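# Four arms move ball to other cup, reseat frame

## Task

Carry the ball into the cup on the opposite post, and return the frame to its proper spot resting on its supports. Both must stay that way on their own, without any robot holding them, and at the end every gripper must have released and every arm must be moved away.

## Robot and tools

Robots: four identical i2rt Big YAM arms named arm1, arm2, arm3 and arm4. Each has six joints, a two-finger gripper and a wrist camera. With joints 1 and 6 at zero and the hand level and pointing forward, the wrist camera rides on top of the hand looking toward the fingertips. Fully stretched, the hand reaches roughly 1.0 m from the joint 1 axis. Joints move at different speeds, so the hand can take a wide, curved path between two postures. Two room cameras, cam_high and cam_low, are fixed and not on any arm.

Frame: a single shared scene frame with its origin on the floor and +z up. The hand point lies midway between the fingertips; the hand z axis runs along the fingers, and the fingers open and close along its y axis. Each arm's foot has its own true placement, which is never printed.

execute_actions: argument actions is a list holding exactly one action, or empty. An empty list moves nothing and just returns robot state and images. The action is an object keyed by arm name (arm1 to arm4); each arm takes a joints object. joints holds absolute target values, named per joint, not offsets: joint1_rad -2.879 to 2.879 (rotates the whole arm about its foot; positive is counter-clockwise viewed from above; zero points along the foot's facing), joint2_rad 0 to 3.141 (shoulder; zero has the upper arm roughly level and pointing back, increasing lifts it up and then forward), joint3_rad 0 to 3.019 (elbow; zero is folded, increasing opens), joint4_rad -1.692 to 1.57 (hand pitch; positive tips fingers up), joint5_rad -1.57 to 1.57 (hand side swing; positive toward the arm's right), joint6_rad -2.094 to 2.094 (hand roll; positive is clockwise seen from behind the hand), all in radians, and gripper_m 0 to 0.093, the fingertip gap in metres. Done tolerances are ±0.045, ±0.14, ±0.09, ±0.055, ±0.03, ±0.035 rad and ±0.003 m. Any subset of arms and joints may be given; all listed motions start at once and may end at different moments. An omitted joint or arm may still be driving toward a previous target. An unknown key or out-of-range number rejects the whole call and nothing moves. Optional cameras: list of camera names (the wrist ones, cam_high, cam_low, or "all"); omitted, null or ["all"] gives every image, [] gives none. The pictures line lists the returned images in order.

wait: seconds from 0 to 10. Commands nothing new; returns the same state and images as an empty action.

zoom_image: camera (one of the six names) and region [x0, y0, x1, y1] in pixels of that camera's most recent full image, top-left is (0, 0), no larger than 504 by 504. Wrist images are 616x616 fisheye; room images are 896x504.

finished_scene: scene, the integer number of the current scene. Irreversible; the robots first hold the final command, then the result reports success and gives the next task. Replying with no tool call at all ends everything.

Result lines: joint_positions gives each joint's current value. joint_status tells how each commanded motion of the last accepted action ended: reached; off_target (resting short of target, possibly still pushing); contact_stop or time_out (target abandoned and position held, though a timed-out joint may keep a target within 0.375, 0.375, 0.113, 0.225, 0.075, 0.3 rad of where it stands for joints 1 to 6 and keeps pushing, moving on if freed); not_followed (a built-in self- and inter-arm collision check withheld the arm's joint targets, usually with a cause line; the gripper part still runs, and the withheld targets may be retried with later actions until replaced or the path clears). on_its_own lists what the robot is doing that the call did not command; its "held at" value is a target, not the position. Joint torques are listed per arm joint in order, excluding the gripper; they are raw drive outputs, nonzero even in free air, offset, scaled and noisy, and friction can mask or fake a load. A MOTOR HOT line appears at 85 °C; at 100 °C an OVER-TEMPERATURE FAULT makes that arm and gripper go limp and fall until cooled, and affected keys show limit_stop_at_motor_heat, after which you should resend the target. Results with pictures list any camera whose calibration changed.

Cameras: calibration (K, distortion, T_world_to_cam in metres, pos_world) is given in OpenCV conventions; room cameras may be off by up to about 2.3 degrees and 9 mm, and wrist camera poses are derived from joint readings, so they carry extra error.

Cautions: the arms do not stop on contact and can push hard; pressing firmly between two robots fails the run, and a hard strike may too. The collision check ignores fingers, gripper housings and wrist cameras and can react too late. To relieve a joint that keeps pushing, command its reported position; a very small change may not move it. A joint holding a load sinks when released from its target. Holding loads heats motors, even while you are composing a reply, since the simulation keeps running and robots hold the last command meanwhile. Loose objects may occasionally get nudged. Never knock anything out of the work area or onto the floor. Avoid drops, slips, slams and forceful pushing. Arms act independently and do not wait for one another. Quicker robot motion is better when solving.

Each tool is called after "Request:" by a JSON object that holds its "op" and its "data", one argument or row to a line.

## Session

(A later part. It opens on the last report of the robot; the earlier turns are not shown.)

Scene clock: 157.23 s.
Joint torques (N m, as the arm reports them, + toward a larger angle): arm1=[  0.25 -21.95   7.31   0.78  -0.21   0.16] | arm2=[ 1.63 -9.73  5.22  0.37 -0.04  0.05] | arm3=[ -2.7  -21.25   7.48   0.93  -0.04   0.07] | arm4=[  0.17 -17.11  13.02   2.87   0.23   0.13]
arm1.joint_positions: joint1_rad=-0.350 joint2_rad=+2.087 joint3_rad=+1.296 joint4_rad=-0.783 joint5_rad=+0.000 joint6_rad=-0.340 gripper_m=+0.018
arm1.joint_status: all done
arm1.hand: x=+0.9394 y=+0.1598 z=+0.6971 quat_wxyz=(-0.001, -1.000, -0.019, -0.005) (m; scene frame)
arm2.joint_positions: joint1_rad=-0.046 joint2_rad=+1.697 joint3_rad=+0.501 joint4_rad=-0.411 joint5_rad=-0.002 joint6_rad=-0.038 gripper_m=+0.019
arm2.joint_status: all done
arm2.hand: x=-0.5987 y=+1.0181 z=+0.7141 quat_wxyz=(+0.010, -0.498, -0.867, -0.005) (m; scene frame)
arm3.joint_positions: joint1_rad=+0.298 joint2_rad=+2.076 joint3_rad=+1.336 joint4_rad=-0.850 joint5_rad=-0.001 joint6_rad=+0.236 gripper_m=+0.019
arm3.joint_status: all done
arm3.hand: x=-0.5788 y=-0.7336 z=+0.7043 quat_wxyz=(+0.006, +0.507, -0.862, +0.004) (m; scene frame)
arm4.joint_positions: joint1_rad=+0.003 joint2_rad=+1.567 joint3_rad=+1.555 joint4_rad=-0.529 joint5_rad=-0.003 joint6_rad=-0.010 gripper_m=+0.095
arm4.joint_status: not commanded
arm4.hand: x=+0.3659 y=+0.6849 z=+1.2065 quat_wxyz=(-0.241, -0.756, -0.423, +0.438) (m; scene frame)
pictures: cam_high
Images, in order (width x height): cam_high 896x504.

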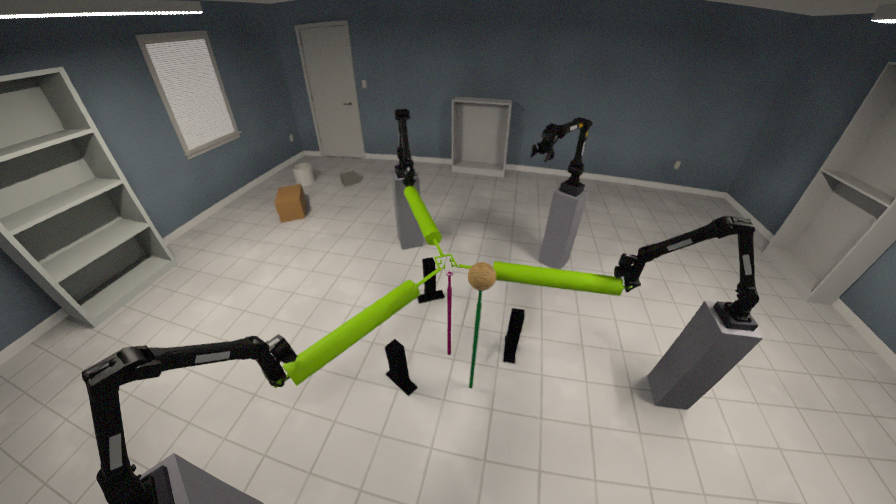

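Request:
{"op": "execute_actions", "data": {
  "actions": [
    {"arm1":{"joints":{"joint2_rad":1.96,"joint3_rad":1.345,"joint4_rad":-0.89}},"arm3":{"joints":{"joint2_rad":1.955,"joint3_rad":1.41,"joint4_rad":-0.95}},"arm2":{"joints":{"joint2_rad":1.49,"joint3_rad":0.55,"joint4_rad":-0.60}},"arm4":{"joints":{"joint2_rad":2.0,"joint3_rad":2.3,"joint4_rad":-0.75}}}
  ],
  "cameras": []
}}

Request:
{"op": "execute_actions", "data": {
  "actions": [
    {"arm1":{"joints":{"joint2_rad":1.875,"joint3_rad":1.385,"joint4_rad":-1.01}},"arm3":{"joints":{"joint2_rad":1.88,"joint3_rad":1.455,"joint4_rad":-1.065}},"arm2":{"joints":{"joint2_rad":1.32,"joint3_rad":0.59,"joint4_rad":-0.80}}}
  ],
  "cameras": []
}}

Request:
{"op": "execute_actions", "data": {
  "actions": [
    {"arm1":{"joints":{"joint1_rad":-0.223,"joint2_rad":1.715,"joint3_rad":1.15,"joint4_rad":-0.94,"joint6_rad":-0.19}},"arm3":{"joints":{"joint1_rad":0.135,"joint2_rad":1.765,"joint3_rad":1.28,"joint4_rad":-1.01,"joint6_rad":0.07}},"arm2":{"joints":{"joint1_rad":0,"joint2_rad":1.59,"joint3_rad":0.85,"joint4_rad":-0.80,"joint6_rad":0.01}}}
  ],
  "cameras": ["cam_low","cam_high","arm4_cam_wrist"]
}}

Request:
{"op": "zoom_image", "data": {
  "camera": "cam_high",
  "region": [400, 220, 520, 310]
}}

Request:
{"op": "zoom_image", "data": {
  "camera": "cam_low",
  "region": [400, 230, 520, 320]
}}

Scene clock: 172.03 s.
Joint torques (N m, as the arm reports them, + toward a larger angle): arm1=[ -0.12 -20.34   9.54   0.09  -0.15   0.14] | arm2=[ 1.46 -8.1   8.04 -0.13 -0.02  0.05] | arm3=[ -2.83 -20.71   9.66   0.22  -0.23   0.07] | arm4=[  0.24 -23.92  15.92   1.44   0.23   0.12]
arm1.joint_positions: joint1_rad=-0.346 joint2_rad=+1.987 joint3_rad=+1.299 joint4_rad=-0.879 joint5_rad=-0.002 joint6_rad=-0.338 gripper_m=+0.018
arm1.joint_status: all done
arm1.hand: x=+0.9406 y=+0.1566 z=+0.7492 quat_wxyz=(+0.000, -1.000, -0.020, -0.001) (m; scene frame)
arm2.joint_positions: joint1_rad=-0.045 joint2_rad=+1.514 joint3_rad=+0.512 joint4_rad=-0.585 joint5_rad=-0.002 joint6_rad=-0.036 gripper_m=+0.019
arm2.joint_status: all done
arm2.hand: x=-0.5976 y=+1.0170 z=+0.7626 quat_wxyz=(+0.002, -0.498, -0.867, +0.001) (m; scene frame)
arm3.joint_positions: joint1_rad=+0.298 joint2_rad=+1.993 joint3_rad=+1.348 joint4_rad=-0.945 joint5_rad=+0.004 joint6_rad=+0.236 gripper_m=+0.019
arm3.joint_status: all done
arm3.hand: x=-0.5785 y=-0.7365 z=+0.7514 quat_wxyz=(+0.005, +0.506, -0.862, +0.006) (m; scene frame)
arm4.joint_positions: joint1_rad=+0.003 joint2_rad=+1.990 joint3_rad=+2.249 joint4_rad=-0.737 joint5_rad=-0.003 joint6_rad=-0.010 gripper_m=+0.095
arm4.joint_status: all done
arm4.hand: x=+0.2894 y=+0.5633 z=+1.2640 quat_wxyz=(-0.254, -0.742, -0.415, +0.462) (m; scene frame)
pictures: none
No camera images: the call's "cameras" was empty. Leave "cameras" out to get every camera's image.

Scene clock: 173.03 s.
Joint torques (N m, as the arm reports them, + toward a larger angle): arm1=[ -0.13 -20.25  10.2    0.06  -0.22   0.14] | arm2=[ 1.5  -6.43  9.9  -0.15 -0.03  0.04] | arm3=[ -2.88 -20.41  10.32   0.26  -0.18   0.07] | arm4=[  0.2  -23.47  15.96   1.43   0.23   0.12]
arm1.joint_positions: joint1_rad=-0.347 joint2_rad=+1.905 joint3_rad=+1.337 joint4_rad=-0.998 joint5_rad=+0.000 joint6_rad=-0.338 gripper_m=+0.018
arm1.joint_status: all done
arm1.hand: x=+0.9402 y=+0.1572 z=+0.8028 quat_wxyz=(+0.001, -1.000, -0.020, -0.001) (m; scene frame)
arm2.joint_positions: joint1_rad=-0.045 joint2_rad=+1.338 joint3_rad=+0.548 joint4_rad=-0.780 joint5_rad=-0.002 joint6_rad=-0.036 gripper_m=+0.019
arm2.joint_status: all done
arm2.hand: x=-0.5978 y=+1.0183 z=+0.8150 quat_wxyz=(-0.005, -0.498, -0.867, +0.005) (m; scene frame)
arm3.joint_positions: joint1_rad=+0.298 joint2_rad=+1.918 joint3_rad=+1.390 joint4_rad=-1.061 joint5_rad=+0.003 joint6_rad=+0.236 gripper_m=+0.019
arm3.joint_status: all done
arm3.hand: x=-0.5785 y=-0.7361 z=+0.8038 quat_wxyz=(+0.004, +0.506, -0.862, +0.005) (m; scene frame)
arm4.joint_positions: joint1_rad=+0.003 joint2_rad=+1.990 joint3_rad=+2.249 joint4_rad=-0.737 joint5_rad=-0.003 joint6_rad=-0.010 gripper_m=+0.095
arm4.joint_status: not commanded
arm4.hand: x=+0.2894 y=+0.5633 z=+1.2640 quat_wxyz=(-0.254, -0.742, -0.415, +0.462) (m; scene frame)
pictures: none
No camera images: the call's "cameras" was empty. Leave "cameras" out to get every camera's image.

Scene clock: 174.07 s.
Joint torques (N m, as the arm reports them, + toward a larger angle): arm1=[  0.25 -17.26   8.52   1.42  -0.34   0.2 ] | arm2=[ 1.23 -9.53 10.24  0.19  0.02  0.09] | arm3=[ -2.38 -18.88   8.99   1.5    0.09   0.09] | arm4=[  0.23 -23.57  15.95   1.44   0.23   0.12]
arm1.joint_positions: joint1_rad=-0.229 joint2_rad=+1.745 joint3_rad=+1.122 joint4_rad=-0.967 joint5_rad=+0.003 joint6_rad=-0.219 gripper_m=+0.018
arm1.joint_status: all done
arm1.hand: x=+0.9978 y=+0.0834 z=+0.8113 quat_wxyz=(-0.001, -1.000, -0.019, -0.013) (m; scene frame)
arm2.joint_positions: joint1_rad=-0.011 joint2_rad=+1.596 joint3_rad=+0.803 joint4_rad=-0.792 joint5_rad=-0.004 joint6_rad=+0.001 gripper_m=+0.019
arm2.joint_status: all done
arm2.hand: x=-0.5421 y=+0.9409 z=+0.8085 quat_wxyz=(+0.001, -0.499, -0.866, +0.000) (m; scene frame)
arm3.joint_positions: joint1_rad=+0.138 joint2_rad=+1.811 joint3_rad=+1.233 joint4_rad=-1.034 joint5_rad=-0.004 joint6_rad=+0.078 gripper_m=+0.019
arm3.joint_status: all done
arm3.hand: x=-0.5209 y=-0.8130 z=+0.8059 quat_wxyz=(+0.017, +0.506, -0.863, +0.008) (m; scene frame)
arm4.joint_positions: joint1_rad=+0.003 joint2_rad=+1.990 joint3_rad=+2.249 joint4_rad=-0.737 joint5_rad=-0.003 joint6_rad=-0.010 gripper_m=+0.095
arm4.joint_status: not commanded
arm4.hand: x=+0.2894 y=+0.5633 z=+1.2640 quat_wxyz=(-0.254, -0.742, -0.415, +0.462) (m; scene frame)
pictures: arm4_cam_wrist, cam_high, cam_low
camera_calibration (this result's frames):
arm4_cam_wrist: T_world_to_cam=[[-0.848626, 0.528979, -0.00387419, -0.0445983], [0.467154, 0.745966, -0.47466, 0.0537166], [-0.248195, -0.404619, -0.880161, 1.53308], [0, 0, 0, 1]] pos_world=[0.317561, 0.603832, 1.37468]
Images, in order (width x height): arm4_cam_wrist 616x616, cam_high 896x504, cam_low 896x504.

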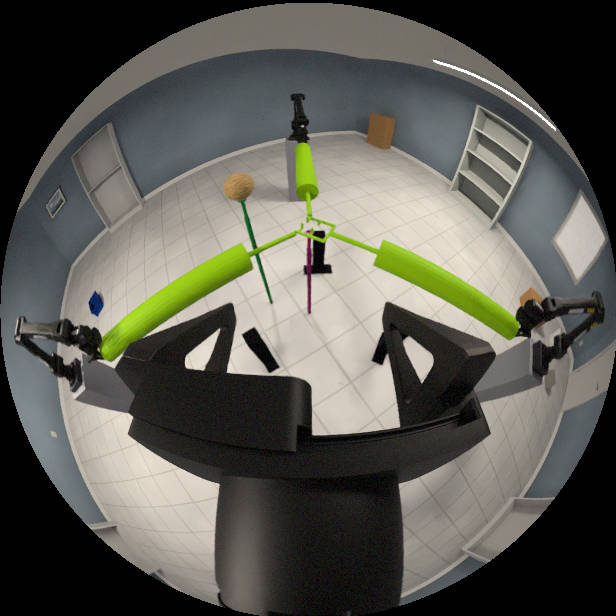

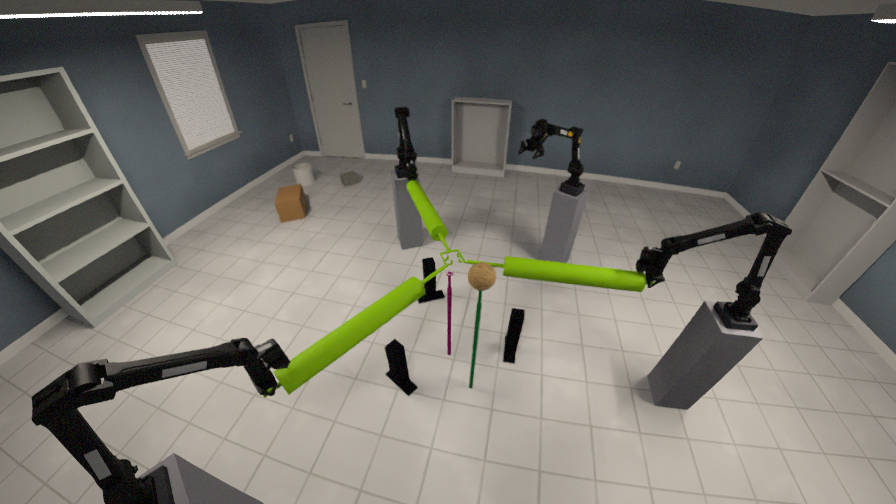

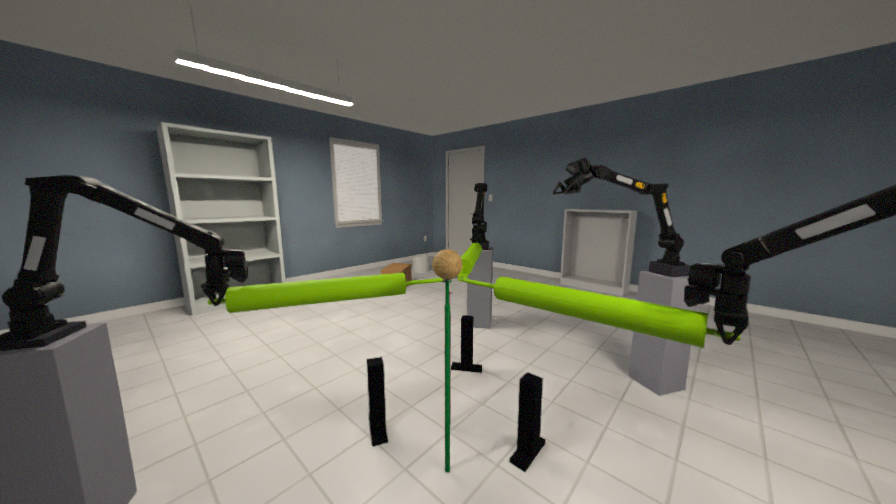

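Region (400, 220, 520, 310) of cam_high's 896x504 image, scaled by 4.200, with more detail than that image has; it fills the top 378 rows of this view, and the rest is white.

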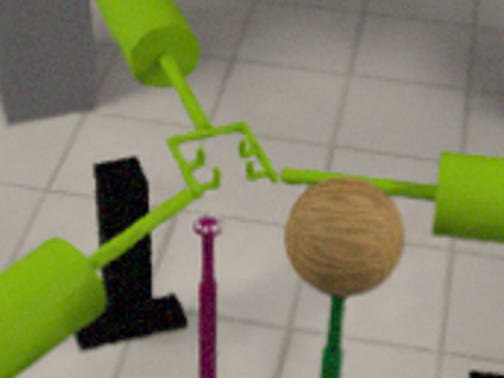

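Region (400, 230, 520, 320) of cam_low's 896x504 image, scaled by 4.200, with more detail than that image has; it fills the top 378 rows of this view, and the rest is white.

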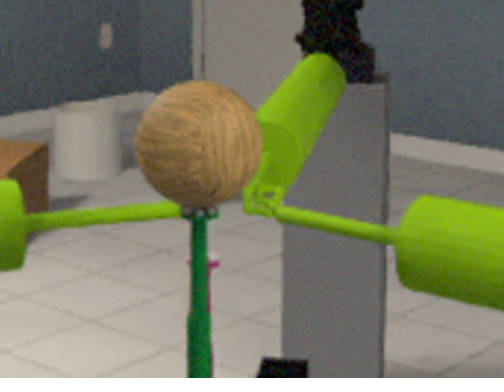

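Request:
{"op": "execute_actions", "data": {
  "actions": [
    {"arm1":{"joints":{"joint1_rad":-0.047,"joint2_rad":1.58,"joint3_rad":0.975,"joint4_rad":-0.885,"joint6_rad":-0.01}},"arm3":{"joints":{"joint1_rad":-0.05,"joint2_rad":1.665,"joint3_rad":1.165,"joint4_rad":-0.97,"joint6_rad":-0.115}},"arm2":{"joints":{"joint1_rad":0.016,"joint2_rad":1.80,"joint3_rad":1.145,"joint4_rad":-0.89,"joint6_rad":0.025}}}
  ],
  "cameras": []
}}

Request:
{"op": "execute_actions", "data": {
  "actions": [
    {"arm1":{"joints":{"joint1_rad":0.183,"joint2_rad":1.47,"joint3_rad":0.85,"joint4_rad":-0.87,"joint6_rad":0.22}},"arm3":{"joints":{"joint1_rad":-0.265,"joint2_rad":1.61,"joint3_rad":1.097,"joint4_rad":-0.96,"joint6_rad":-0.33}},"arm2":{"joints":{"joint1_rad":0.025,"joint2_rad":1.995,"joint3_rad":1.455,"joint4_rad":-0.995,"joint6_rad":0.035}}}
  ],
  "cameras": ["cam_low","cam_high","arm4_cam_wrist"]
}}

Request:
{"op": "zoom_image", "data": {
  "camera": "arm4_cam_wrist",
  "region": [210, 160, 330, 250]
}}

Request:
{"op": "zoom_image", "data": {
  "camera": "cam_low",
  "region": [410, 250, 490, 310]
}}

Scene clock: 186.37 s.
Joint torques (N m, as the arm reports them, + toward a larger angle): arm1=[  0.49 -14.79   9.48   1.32  -0.56   0.24] | arm2=[  0.86 -12.75  11.57  -0.2    0.03   0.05] | arm3=[ -2.51 -17.57   9.61   2.06   0.16   0.07] | arm4=[  0.22 -23.66  15.95   1.44   0.23   0.12]
arm1.joint_positions: joint1_rad=-0.054 joint2_rad=+1.613 joint3_rad=+0.930 joint4_rad=-0.909 joint5_rad=+0.008 joint6_rad=-0.043 gripper_m=+0.018
arm1.joint_status: all done
arm1.hand: x=+1.0534 y=+0.0043 z=+0.8080 quat_wxyz=(+0.004, -1.000, -0.018, -0.014) (m; scene frame)
arm2.joint_positions: joint1_rad=+0.007 joint2_rad=+1.808 joint3_rad=+1.088 joint4_rad=-0.870 joint5_rad=-0.004 joint6_rad=+0.019 gripper_m=+0.019
arm2.joint_status: all done
arm2.hand: x=-0.4873 y=+0.8627 z=+0.8050 quat_wxyz=(+0.003, -0.500, -0.866, -0.001) (m; scene frame)
arm3.joint_positions: joint1_rad=-0.045 joint2_rad=+1.715 joint3_rad=+1.106 joint4_rad=-1.005 joint5_rad=-0.006 joint6_rad=-0.104 gripper_m=+0.019
arm3.joint_status: all done
arm3.hand: x=-0.4681 y=-0.8916 z=+0.8091 quat_wxyz=(+0.020, +0.505, -0.863, +0.004) (m; scene frame)
arm4.joint_positions: joint1_rad=+0.003 joint2_rad=+1.990 joint3_rad=+2.249 joint4_rad=-0.737 joint5_rad=-0.003 joint6_rad=-0.010 gripper_m=+0.095
arm4.joint_status: not commanded
arm4.hand: x=+0.2894 y=+0.5633 z=+1.2640 quat_wxyz=(-0.254, -0.742, -0.415, +0.462) (m; scene frame)
pictures: none
No camera images: the call's "cameras" was empty. Leave "cameras" out to get every camera's image.

Scene clock: 187.33 s.
Joint torques (N m, as the arm reports them, + toward a larger angle): arm1=[  0.37 -12.8    9.76   1.34  -0.67   0.23] | arm2=[  0.72 -16.08  11.98  -0.36  -0.01   0.04] | arm3=[ -2.63 -16.74   9.65   1.95  -0.02   0.05] | arm4=[  0.22 -23.61  15.94   1.44   0.23   0.13]
arm1.joint_positions: joint1_rad=+0.177 joint2_rad=+1.503 joint3_rad=+0.800 joint4_rad=-0.896 joint5_rad=+0.011 joint6_rad=+0.189 gripper_m=+0.018
arm1.joint_status: all done
arm1.hand: x=+1.1100 y=-0.0755 z=+0.8092 quat_wxyz=(+0.008, -1.000, -0.019, -0.016) (m; scene frame)
arm2.joint_positions: joint1_rad=+0.020 joint2_rad=+2.007 joint3_rad=+1.402 joint4_rad=-0.970 joint5_rad=-0.003 joint6_rad=+0.031 gripper_m=+0.019
arm2.joint_status: all done
arm2.hand: x=-0.4308 y=+0.7832 z=+0.8033 quat_wxyz=(-0.003, -0.499, -0.866, +0.003) (m; scene frame)
arm3.joint_positions: joint1_rad=-0.259 joint2_rad=+1.661 joint3_rad=+1.037 joint4_rad=-0.993 joint5_rad=-0.002 joint6_rad=-0.317 gripper_m=+0.019
arm3.joint_status: all done
arm3.hand: x=-0.4134 y=-0.9710 z=+0.8105 quat_wxyz=(+0.022, +0.505, -0.863, +0.002) (m; scene frame)
arm4.joint_positions: joint1_rad=+0.003 joint2_rad=+1.990 joint3_rad=+2.249 joint4_rad=-0.737 joint5_rad=-0.003 joint6_rad=-0.010 gripper_m=+0.095
arm4.joint_status: not commanded
arm4.hand: x=+0.2894 y=+0.5633 z=+1.2640 quat_wxyz=(-0.254, -0.742, -0.415, +0.462) (m; scene frame)
pictures: arm4_cam_wrist, cam_high, cam_low
camera_calibration (this result's frames):
arm4_cam_wrist: T_world_to_cam=[[-0.848626, 0.528979, -0.00387419, -0.0445983], [0.467154, 0.745966, -0.47466, 0.0537166], [-0.248195, -0.404619, -0.880161, 1.53308], [0, 0, 0, 1]] pos_world=[0.317561, 0.603832, 1.37468]
Images, in order (width x height): arm4_cam_wrist 616x616, cam_high 896x504, cam_low 896x504.

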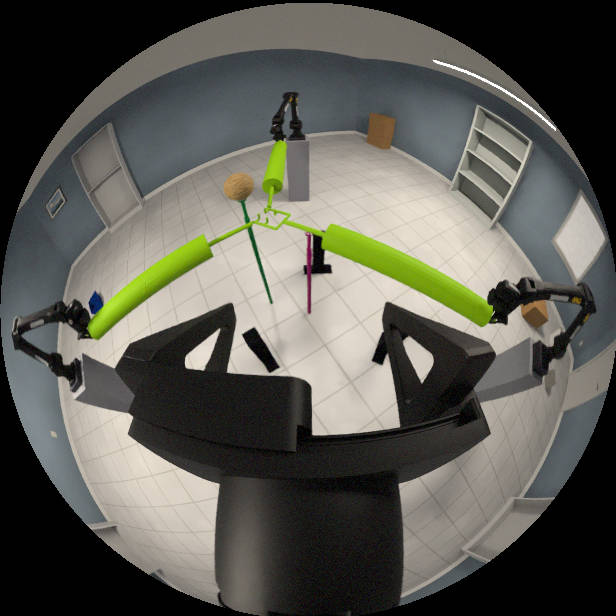

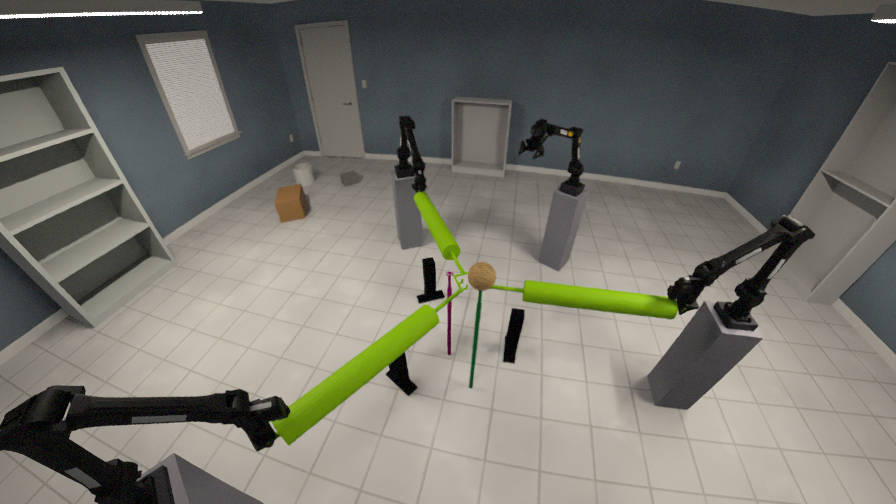

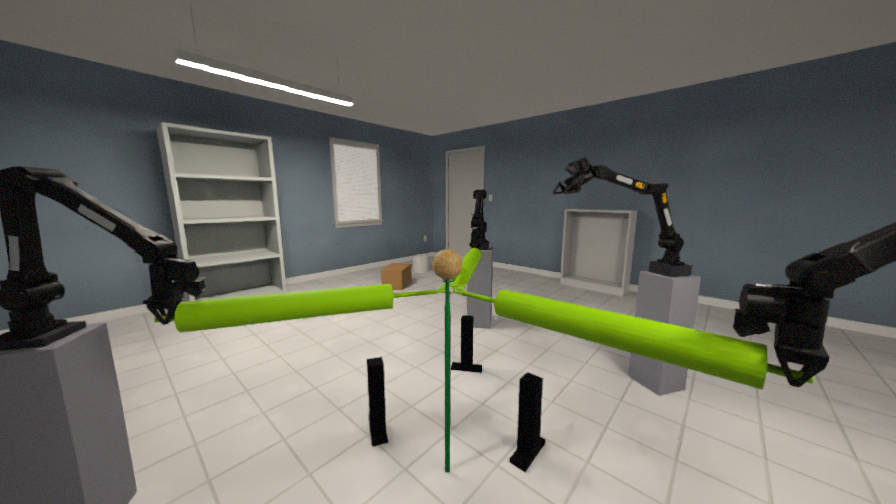

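Region (210, 160, 330, 250) of arm4_cam_wrist's 616x616 image, scaled by 4.200, with more detail than that image has; it fills the top 378 rows of this view, and the rest is white.

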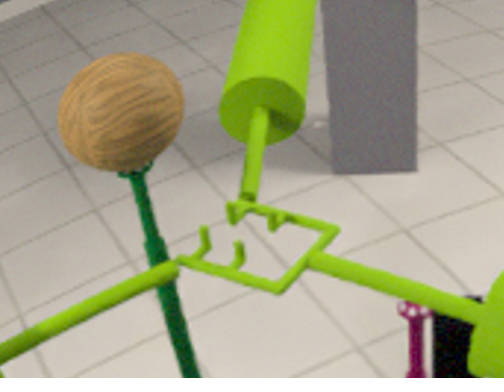

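Region (410, 250, 490, 310) of cam_low's 896x504 image, scaled by 6.300, with more detail than that image has; it fills the top 378 rows of this view, and the rest is white.

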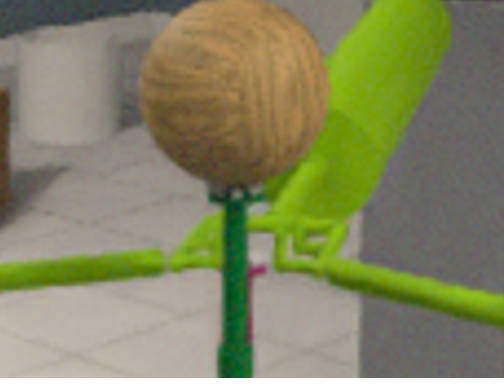

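Request:
{"op": "execute_actions", "data": {
  "actions": [
    {"arm1":{"joints":{"joint1_rad":0.315,"joint2_rad":1.44,"joint3_rad":0.82,"joint6_rad":0.35}},"arm3":{"joints":{"joint1_rad":-0.372,"joint2_rad":1.60,"joint3_rad":1.083,"joint6_rad":-0.44}},"arm2":{"joints":{"joint2_rad":2.09,"joint3_rad":1.62,"joint4_rad":-1.065}}}
  ],
  "cameras": ["cam_low","arm4_cam_wrist"]
}}

Request:
{"op": "zoom_image", "data": {
  "camera": "arm4_cam_wrist",
  "region": [210, 160, 330, 250]
}}

Request:
{"op": "zoom_image", "data": {
  "camera": "cam_low",
  "region": [410, 250, 490, 310]
}}

Scene clock: 195.70 s.
Joint torques (N m, as the arm reports them, + toward a larger angle): arm1=[  0.43 -13.02   9.61   1.33  -0.66   0.2 ] | arm2=[  0.66 -17.24  12.21  -0.43   0.02   0.02] | arm3=[ -2.81 -17.33   9.6    2.    -0.06   0.  ] | arm4=[  0.22 -23.61  15.94   1.44   0.23   0.12]
arm1.joint_positions: joint1_rad=+0.309 joint2_rad=+1.480 joint3_rad=+0.771 joint4_rad=-0.896 joint5_rad=+0.012 joint6_rad=+0.322 gripper_m=+0.018
arm1.joint_status: all done
arm1.hand: x=+1.1338 y=-0.1156 z=+0.8087 quat_wxyz=(+0.011, -1.000, -0.018, -0.018) (m; scene frame)
arm2.joint_positions: joint1_rad=+0.021 joint2_rad=+2.098 joint3_rad=+1.568 joint4_rad=-1.037 joint5_rad=-0.003 joint6_rad=+0.032 gripper_m=+0.019
arm2.joint_status: all done
arm2.hand: x=-0.4067 y=+0.7450 z=+0.8066 quat_wxyz=(-0.007, -0.499, -0.866, +0.005) (m; scene frame)
arm3.joint_positions: joint1_rad=-0.363 joint2_rad=+1.658 joint3_rad=+1.021 joint4_rad=-0.995 joint5_rad=-0.002 joint6_rad=-0.422 gripper_m=+0.019
arm3.joint_status: all done
arm3.hand: x=-0.3918 y=-1.0093 z=+0.8065 quat_wxyz=(+0.029, +0.505, -0.863, +0.000) (m; scene frame)
arm4.joint_positions: joint1_rad=+0.003 joint2_rad=+1.990 joint3_rad=+2.249 joint4_rad=-0.737 joint5_rad=-0.003 joint6_rad=-0.010 gripper_m=+0.095
arm4.joint_status: not commanded
arm4.hand: x=+0.2894 y=+0.5633 z=+1.2640 quat_wxyz=(-0.254, -0.742, -0.415, +0.462) (m; scene frame)
pictures: arm4_cam_wrist, cam_low
camera_calibration (this result's frames):
arm4_cam_wrist: T_world_to_cam=[[-0.848626, 0.528979, -0.00387419, -0.0445983], [0.467154, 0.745966, -0.47466, 0.0537166], [-0.248195, -0.404619, -0.880161, 1.53308], [0, 0, 0, 1]] pos_world=[0.317561, 0.603832, 1.37468]
Images, in order (width x height): arm4_cam_wrist 616x616, cam_low 896x504.

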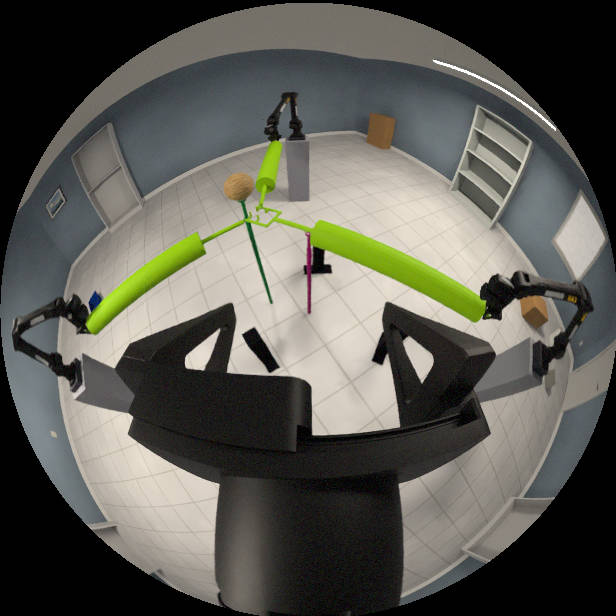

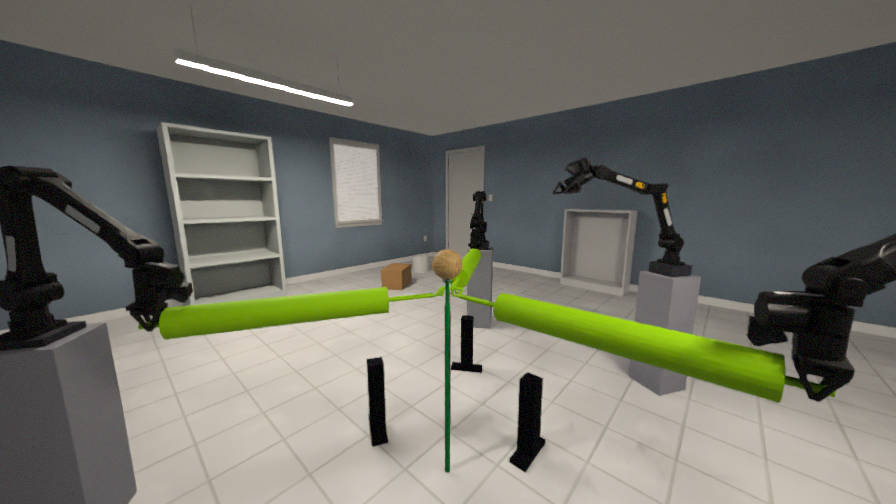

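Region (210, 160, 330, 250) of arm4_cam_wrist's 616x616 image, scaled by 4.200, with more detail than that image has; it fills the top 378 rows of this view, and the rest is white.

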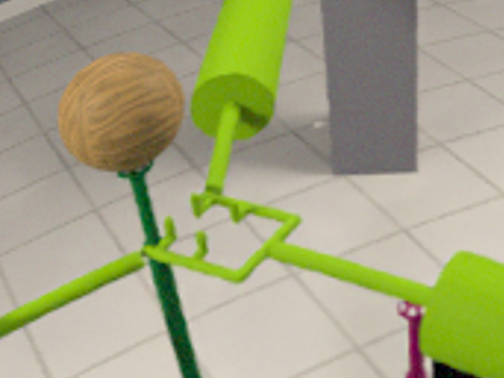

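Region (410, 250, 490, 310) of cam_low's 896x504 image, scaled by 6.300, with more detail than that image has; it fills the top 378 rows of this view, and the rest is white.

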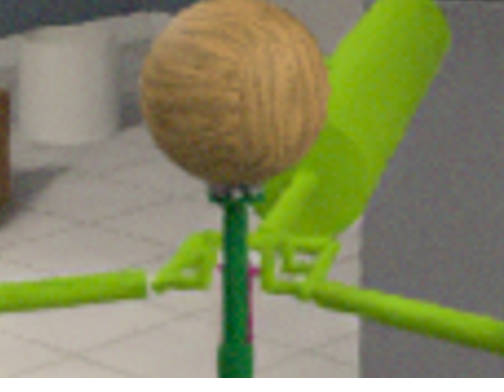

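Request:
{"op": "execute_actions", "data": {
  "actions": [
    {"arm1":{"joints":{"joint1_rad":0.51,"joint2_rad":1.40,"joint3_rad":0.79,"joint6_rad":0.55}},"arm3":{"joints":{"joint1_rad":-0.525,"joint2_rad":1.61,"joint3_rad":1.115,"joint6_rad":-0.60}},"arm2":{"joints":{"joint1_rad":0.042,"joint2_rad":2.24,"joint3_rad":1.878,"joint4_rad":-1.175}}}
  ],
  "cameras": ["cam_low","arm4_cam_wrist","cam_high"]
}}

Request:
{"op": "zoom_image", "data": {
  "camera": "arm4_cam_wrist",
  "region": [210, 170, 290, 230]
}}

Request:
{"op": "zoom_image", "data": {
  "camera": "cam_low",
  "region": [410, 250, 490, 310]
}}

Request:
{"op": "zoom_image", "data": {
  "camera": "cam_high",
  "region": [440, 260, 520, 320]
}}

Scene clock: 209.67 s.
Joint torques (N m, as the arm reports them, + toward a larger angle): arm1=[  0.13 -12.44   9.36   1.47  -0.37   0.2 ] | arm2=[  1.19 -19.29  12.16  -0.94  -0.02  -0.04] | arm3=[ -2.86 -16.26  11.58   1.98  -0.24  -0.06] | arm4=[  0.19 -23.61  15.95   1.44   0.23   0.13]
arm1.joint_positions: joint1_rad=+0.508 joint2_rad=+1.441 joint3_rad=+0.745 joint4_rad=-0.899 joint5_rad=+0.005 joint6_rad=+0.522 gripper_m=+0.018
arm1.joint_status: all done
arm1.hand: x=+1.1711 y=-0.1717 z=+0.8138 quat_wxyz=(+0.008, -1.000, -0.017, -0.013) (m; scene frame)
arm2.joint_positions: joint1_rad=+0.028 joint2_rad=+2.249 joint3_rad=+1.833 joint4_rad=-1.132 joint5_rad=-0.003 joint6_rad=+0.039 gripper_m=+0.019
arm2.joint_status: all done
arm2.hand: x=-0.3682 y=+0.6917 z=+0.8056 quat_wxyz=(-0.015, -0.499, -0.866, +0.010) (m; scene frame)
arm3.joint_positions: joint1_rad=-0.515 joint2_rad=+1.658 joint3_rad=+1.021 joint4_rad=-0.995 joint5_rad=+0.002 joint6_rad=-0.574 gripper_m=+0.019
arm3.joint_status: joint3_rad time_out (moved +0.000 of +0.094); the others done
arm3.on_its_own: joint3_rad reads +1.021 and still pushes toward +1.115 since a time_out
arm3.hand: x=-0.3579 y=-1.0633 z=+0.8063 quat_wxyz=(+0.030, +0.505, -0.863, -0.002) (m; scene frame)
arm4.joint_positions: joint1_rad=+0.003 joint2_rad=+1.990 joint3_rad=+2.249 joint4_rad=-0.737 joint5_rad=-0.003 joint6_rad=-0.010 gripper_m=+0.095
arm4.joint_status: not commanded
arm4.hand: x=+0.2894 y=+0.5633 z=+1.2640 quat_wxyz=(-0.254, -0.742, -0.415, +0.462) (m; scene frame)
pictures: arm4_cam_wrist, cam_high, cam_low
camera_calibration (this result's frames):
arm4_cam_wrist: T_world_to_cam=[[-0.848626, 0.528979, -0.00387419, -0.0445983], [0.467154, 0.745966, -0.47466, 0.0537166], [-0.248195, -0.404619, -0.880161, 1.53308], [0, 0, 0, 1]] pos_world=[0.317561, 0.603832, 1.37468]
Images, in order (width x height): arm4_cam_wrist 616x616, cam_high 896x504, cam_low 896x504.

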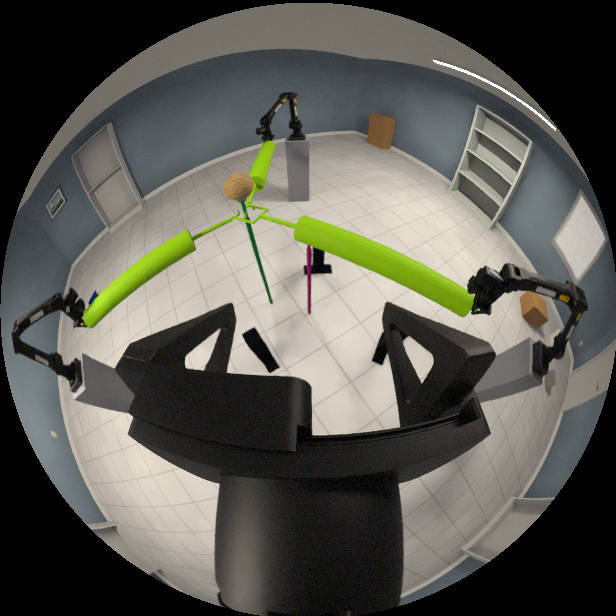

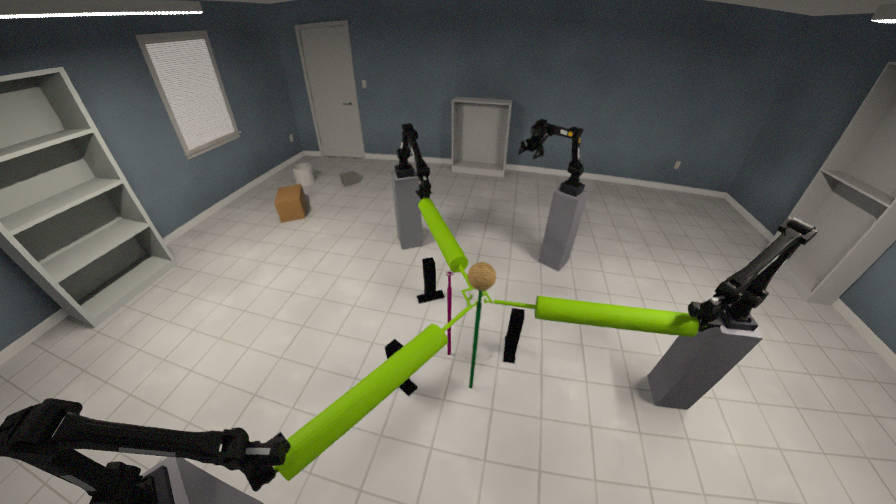

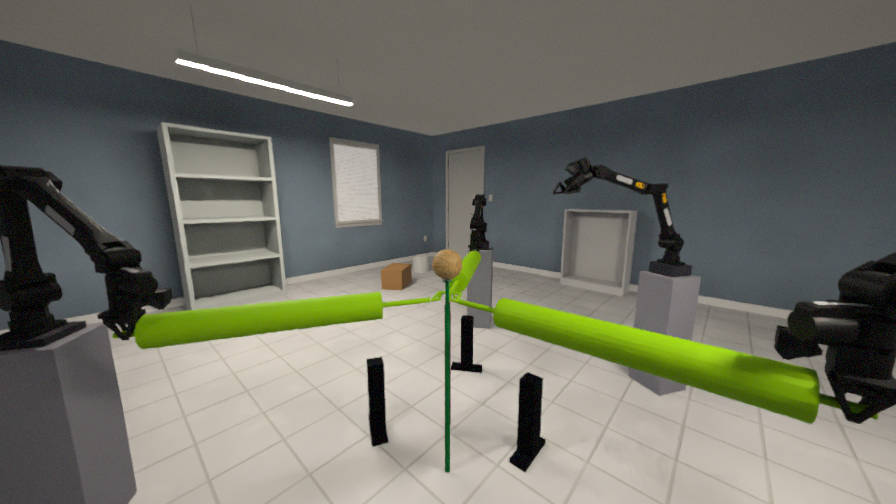

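Region (210, 170, 290, 230) of arm4_cam_wrist's 616x616 image, scaled by 6.300, with more detail than that image has; it fills the top 378 rows of this view, and the rest is white.

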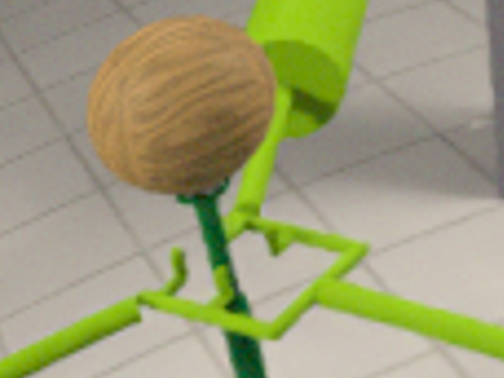

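Region (410, 250, 490, 310) of cam_low's 896x504 image, scaled by 6.300, with more detail than that image has; it fills the top 378 rows of this view, and the rest is white.

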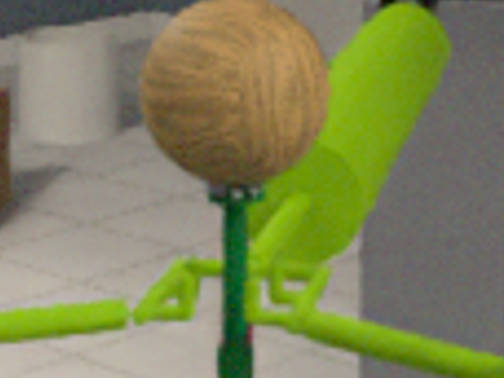

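Region (440, 260, 520, 320) of cam_high's 896x504 image, scaled by 6.300, with more detail than that image has; it fills the top 378 rows of this view, and the rest is white.

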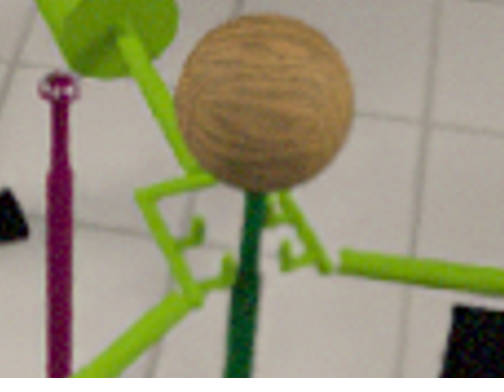

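Request:
{"op": "execute_actions", "data": {
  "actions": [
    {"arm1":{"joints":{"joint2_rad":1.315,"joint3_rad":0.845,"joint4_rad":-1.04}},"arm3":{"joints":{"joint2_rad":1.54,"joint3_rad":1.145,"joint4_rad":-1.11}},"arm2":{"joints":{"joint2_rad":2.15,"joint3_rad":1.915,"joint4_rad":-1.25}}}
  ],
  "cameras": ["cam_low","arm4_cam_wrist"]
}}

Request:
{"op": "zoom_image", "data": {
  "camera": "arm4_cam_wrist",
  "region": [210, 170, 290, 230]
}}

Request:
{"op": "zoom_image", "data": {
  "camera": "cam_low",
  "region": [410, 250, 490, 310]
}}

Scene clock: 231.47 s.
Joint torques (N m, as the arm reports them, + toward a larger angle): arm1=[  0.2  -10.27  10.95   0.15  -0.44   0.19] | arm2=[  1.09 -22.07  12.56  -0.74  -0.01  -0.07] | arm3=[ -2.96 -14.37  10.72   0.39  -0.18  -0.05] | arm4=[  0.21 -23.62  15.94   1.44   0.23   0.13]
arm1.joint_positions: joint1_rad=+0.507 joint2_rad=+1.339 joint3_rad=+0.788 joint4_rad=-1.031 joint5_rad=+0.007 joint6_rad=+0.522 gripper_m=+0.018
arm1.joint_status: all done
arm1.hand: x=+1.1740 y=-0.1692 z=+0.8583 quat_wxyz=(+0.006, -1.000, -0.017, -0.007) (m; scene frame)
arm2.joint_positions: joint1_rad=+0.031 joint2_rad=+2.205 joint3_rad=+1.868 joint4_rad=-1.211 joint5_rad=-0.003 joint6_rad=+0.042 gripper_m=+0.019
arm2.joint_status: all done
arm2.hand: x=-0.3666 y=+0.6938 z=+0.8460 quat_wxyz=(-0.015, -0.499, -0.866, +0.010) (m; scene frame)
arm3.joint_positions: joint1_rad=-0.515 joint2_rad=+1.570 joint3_rad=+1.075 joint4_rad=-1.109 joint5_rad=+0.001 joint6_rad=-0.575 gripper_m=+0.019
arm3.joint_status: all done
arm3.hand: x=-0.3557 y=-1.0620 z=+0.8591 quat_wxyz=(+0.016, +0.505, -0.863, -0.003) (m; scene frame)
arm4.joint_positions: joint1_rad=+0.003 joint2_rad=+1.990 joint3_rad=+2.249 joint4_rad=-0.737 joint5_rad=-0.003 joint6_rad=-0.010 gripper_m=+0.095
arm4.joint_status: not commanded
arm4.hand: x=+0.2894 y=+0.5633 z=+1.2640 quat_wxyz=(-0.254, -0.742, -0.415, +0.462) (m; scene frame)
pictures: arm4_cam_wrist, cam_low
camera_calibration (this result's frames):
arm4_cam_wrist: T_world_to_cam=[[-0.848626, 0.528979, -0.00387419, -0.0445983], [0.467154, 0.745966, -0.47466, 0.0537166], [-0.248195, -0.404619, -0.880161, 1.53308], [0, 0, 0, 1]] pos_world=[0.317561, 0.603832, 1.37468]
Images, in order (width x height): arm4_cam_wrist 616x616, cam_low 896x504.

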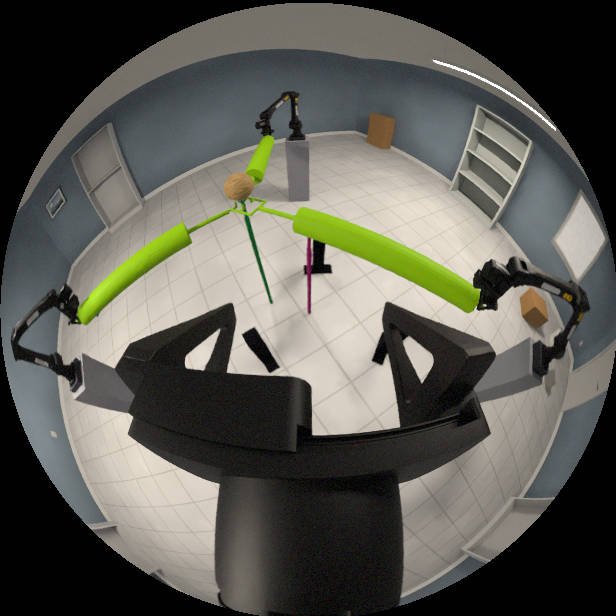

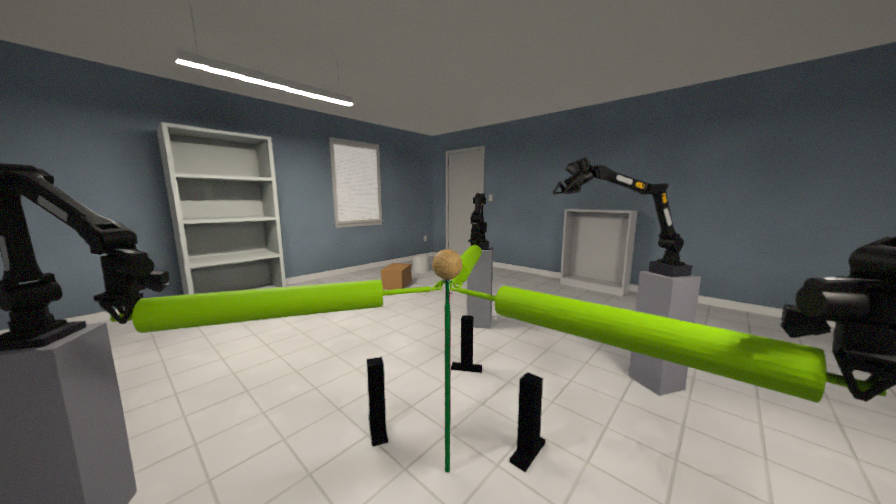

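Region (210, 170, 290, 230) of arm4_cam_wrist's 616x616 image, scaled by 6.300, with more detail than that image has; it fills the top 378 rows of this view, and the rest is white.

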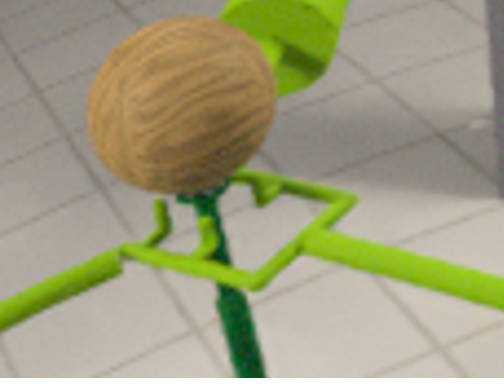

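Region (410, 250, 490, 310) of cam_low's 896x504 image, scaled by 6.300, with more detail than that image has; it fills the top 378 rows of this view, and the rest is white.

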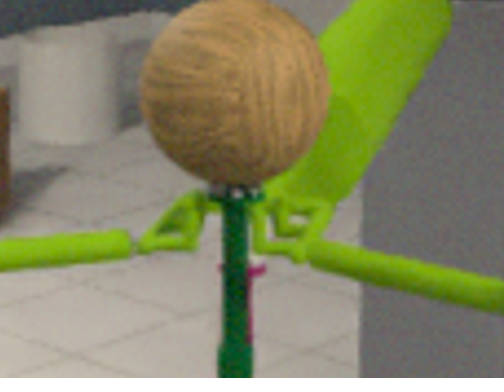

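Request:
{"op": "execute_actions", "data": {
  "actions": [
    {"arm1":{"joints":{"joint1_rad":0.52,"joint2_rad":1.272,"joint3_rad":0.885,"joint4_rad":-1.124}},"arm3":{"joints":{"joint1_rad":-0.533,"joint2_rad":1.506,"joint3_rad":1.184,"joint4_rad":-1.183}},"arm2":{"joints":{"joint2_rad":2.12,"joint3_rad":1.97,"joint4_rad":-1.325}}}
  ],
  "cameras": []
}}

Request:
{"op": "execute_actions", "data": {
  "actions": [
    {"arm1":{"joints":{"joint2_rad":1.23,"joint3_rad":0.935,"joint4_rad":-1.21}},"arm3":{"joints":{"joint2_rad":1.472,"joint3_rad":1.23,"joint4_rad":-1.258}},"arm2":{"joints":{"joint2_rad":2.095,"joint3_rad":2.015,"joint4_rad":-1.395}}}
  ],
  "cameras": ["cam_low"]
}}

Request:
{"op": "zoom_image", "data": {
  "camera": "cam_low",
  "region": [410, 240, 490, 300]
}}

Scene clock: 239.40 s.
Joint torques (N m, as the arm reports them, + toward a larger angle): arm1=[  0.76 -10.85  11.36  -0.13  -0.46   0.2 ] | arm2=[  1.14 -23.2   13.58  -0.73   0.01  -0.08] | arm3=[ -3.66 -15.85  11.08  -0.22  -0.11  -0.04] | arm4=[  0.19 -23.59  15.94   1.44   0.23   0.13]
arm1.joint_positions: joint1_rad=+0.508 joint2_rad=+1.305 joint3_rad=+0.825 joint4_rad=-1.107 joint5_rad=+0.007 joint6_rad=+0.522 gripper_m=+0.018
arm1.joint_status: all done
arm1.hand: x=+1.1746 y=-0.1690 z=+0.8811 quat_wxyz=(+0.007, -1.000, -0.017, -0.009) (m; scene frame)
arm2.joint_positions: joint1_rad=+0.032 joint2_rad=+2.191 joint3_rad=+1.912 joint4_rad=-1.284 joint5_rad=-0.003 joint6_rad=+0.043 gripper_m=+0.019
arm2.joint_status: all done
arm2.hand: x=-0.3664 y=+0.6949 z=+0.8712 quat_wxyz=(-0.009, -0.499, -0.867, +0.006) (m; scene frame)
arm3.joint_positions: joint1_rad=-0.516 joint2_rad=+1.555 joint3_rad=+1.111 joint4_rad=-1.171 joint5_rad=-0.001 joint6_rad=-0.575 gripper_m=+0.019
arm3.joint_status: all done
arm3.hand: x=-0.3551 y=-1.0620 z=+0.8776 quat_wxyz=(+0.021, +0.505, -0.863, -0.004) (m; scene frame)
arm4.joint_positions: joint1_rad=+0.003 joint2_rad=+1.990 joint3_rad=+2.249 joint4_rad=-0.737 joint5_rad=-0.003 joint6_rad=-0.010 gripper_m=+0.095
arm4.joint_status: not commanded
arm4.hand: x=+0.2894 y=+0.5633 z=+1.2640 quat_wxyz=(-0.254, -0.742, -0.415, +0.462) (m; scene frame)
pictures: none
No camera images: the call's "cameras" was empty. Leave "cameras" out to get every camera's image.

Scene clock: 240.17 s.
Joint torques (N m, as the arm reports them, + toward a larger angle): arm1=[  0.91 -10.8   11.81  -0.19  -0.46   0.2 ] | arm2=[  1.4  -24.28  14.14  -0.95   0.02  -0.07] | arm3=[ -3.18 -15.75  11.28  -0.22  -0.13  -0.04] | arm4=[  0.23 -23.61  15.95   1.44   0.23   0.13]
arm1.joint_positions: joint1_rad=+0.508 joint2_rad=+1.266 joint3_rad=+0.874 joint4_rad=-1.192 joint5_rad=+0.007 joint6_rad=+0.522 gripper_m=+0.018
arm1.joint_status: all done
arm1.hand: x=+1.1745 y=-0.1689 z=+0.9099 quat_wxyz=(+0.006, -1.000, -0.017, -0.007) (m; scene frame)
arm2.joint_positions: joint1_rad=+0.032 joint2_rad=+2.171 joint3_rad=+1.955 joint4_rad=-1.350 joint5_rad=-0.003 joint6_rad=+0.043 gripper_m=+0.019
arm2.joint_status: all done
arm2.hand: x=-0.3666 y=+0.6956 z=+0.8997 quat_wxyz=(-0.007, -0.499, -0.866, +0.006) (m; scene frame)
arm3.joint_positions: joint1_rad=-0.516 joint2_rad=+1.521 joint3_rad=+1.157 joint4_rad=-1.244 joint5_rad=+0.000 joint6_rad=-0.576 gripper_m=+0.019
arm3.joint_status: all done
arm3.hand: x=-0.3544 y=-1.0619 z=+0.9077 quat_wxyz=(+0.017, +0.505, -0.863, -0.003) (m; scene frame)
arm4.joint_positions: joint1_rad=+0.003 joint2_rad=+1.990 joint3_rad=+2.249 joint4_rad=-0.737 joint5_rad=-0.003 joint6_rad=-0.010 gripper_m=+0.095
arm4.joint_status: not commanded
arm4.hand: x=+0.2894 y=+0.5633 z=+1.2640 quat_wxyz=(-0.254, -0.742, -0.415, +0.462) (m; scene frame)
pictures: cam_low
Images, in order (width x height): cam_low 896x504.

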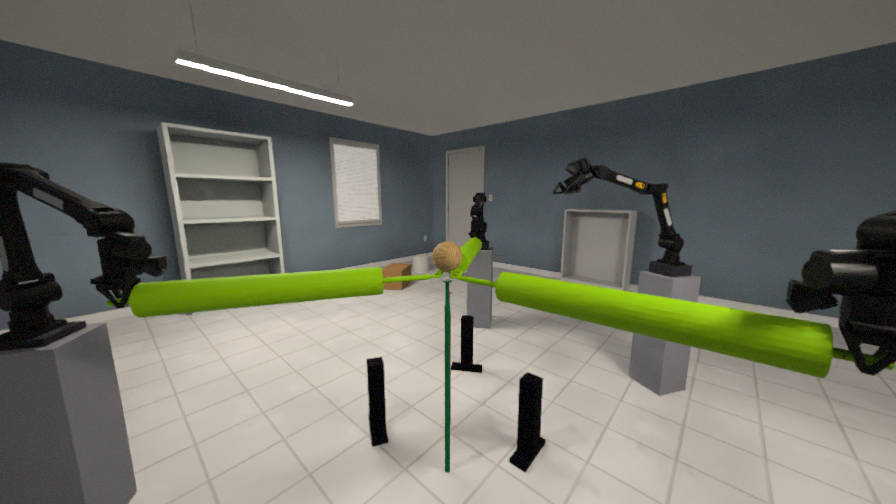

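Region (410, 240, 490, 300) of cam_low's 896x504 image, scaled by 6.300, with more detail than that image has; it fills the top 378 rows of this view, and the rest is white.

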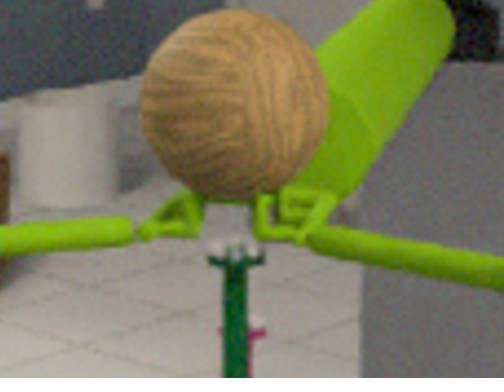

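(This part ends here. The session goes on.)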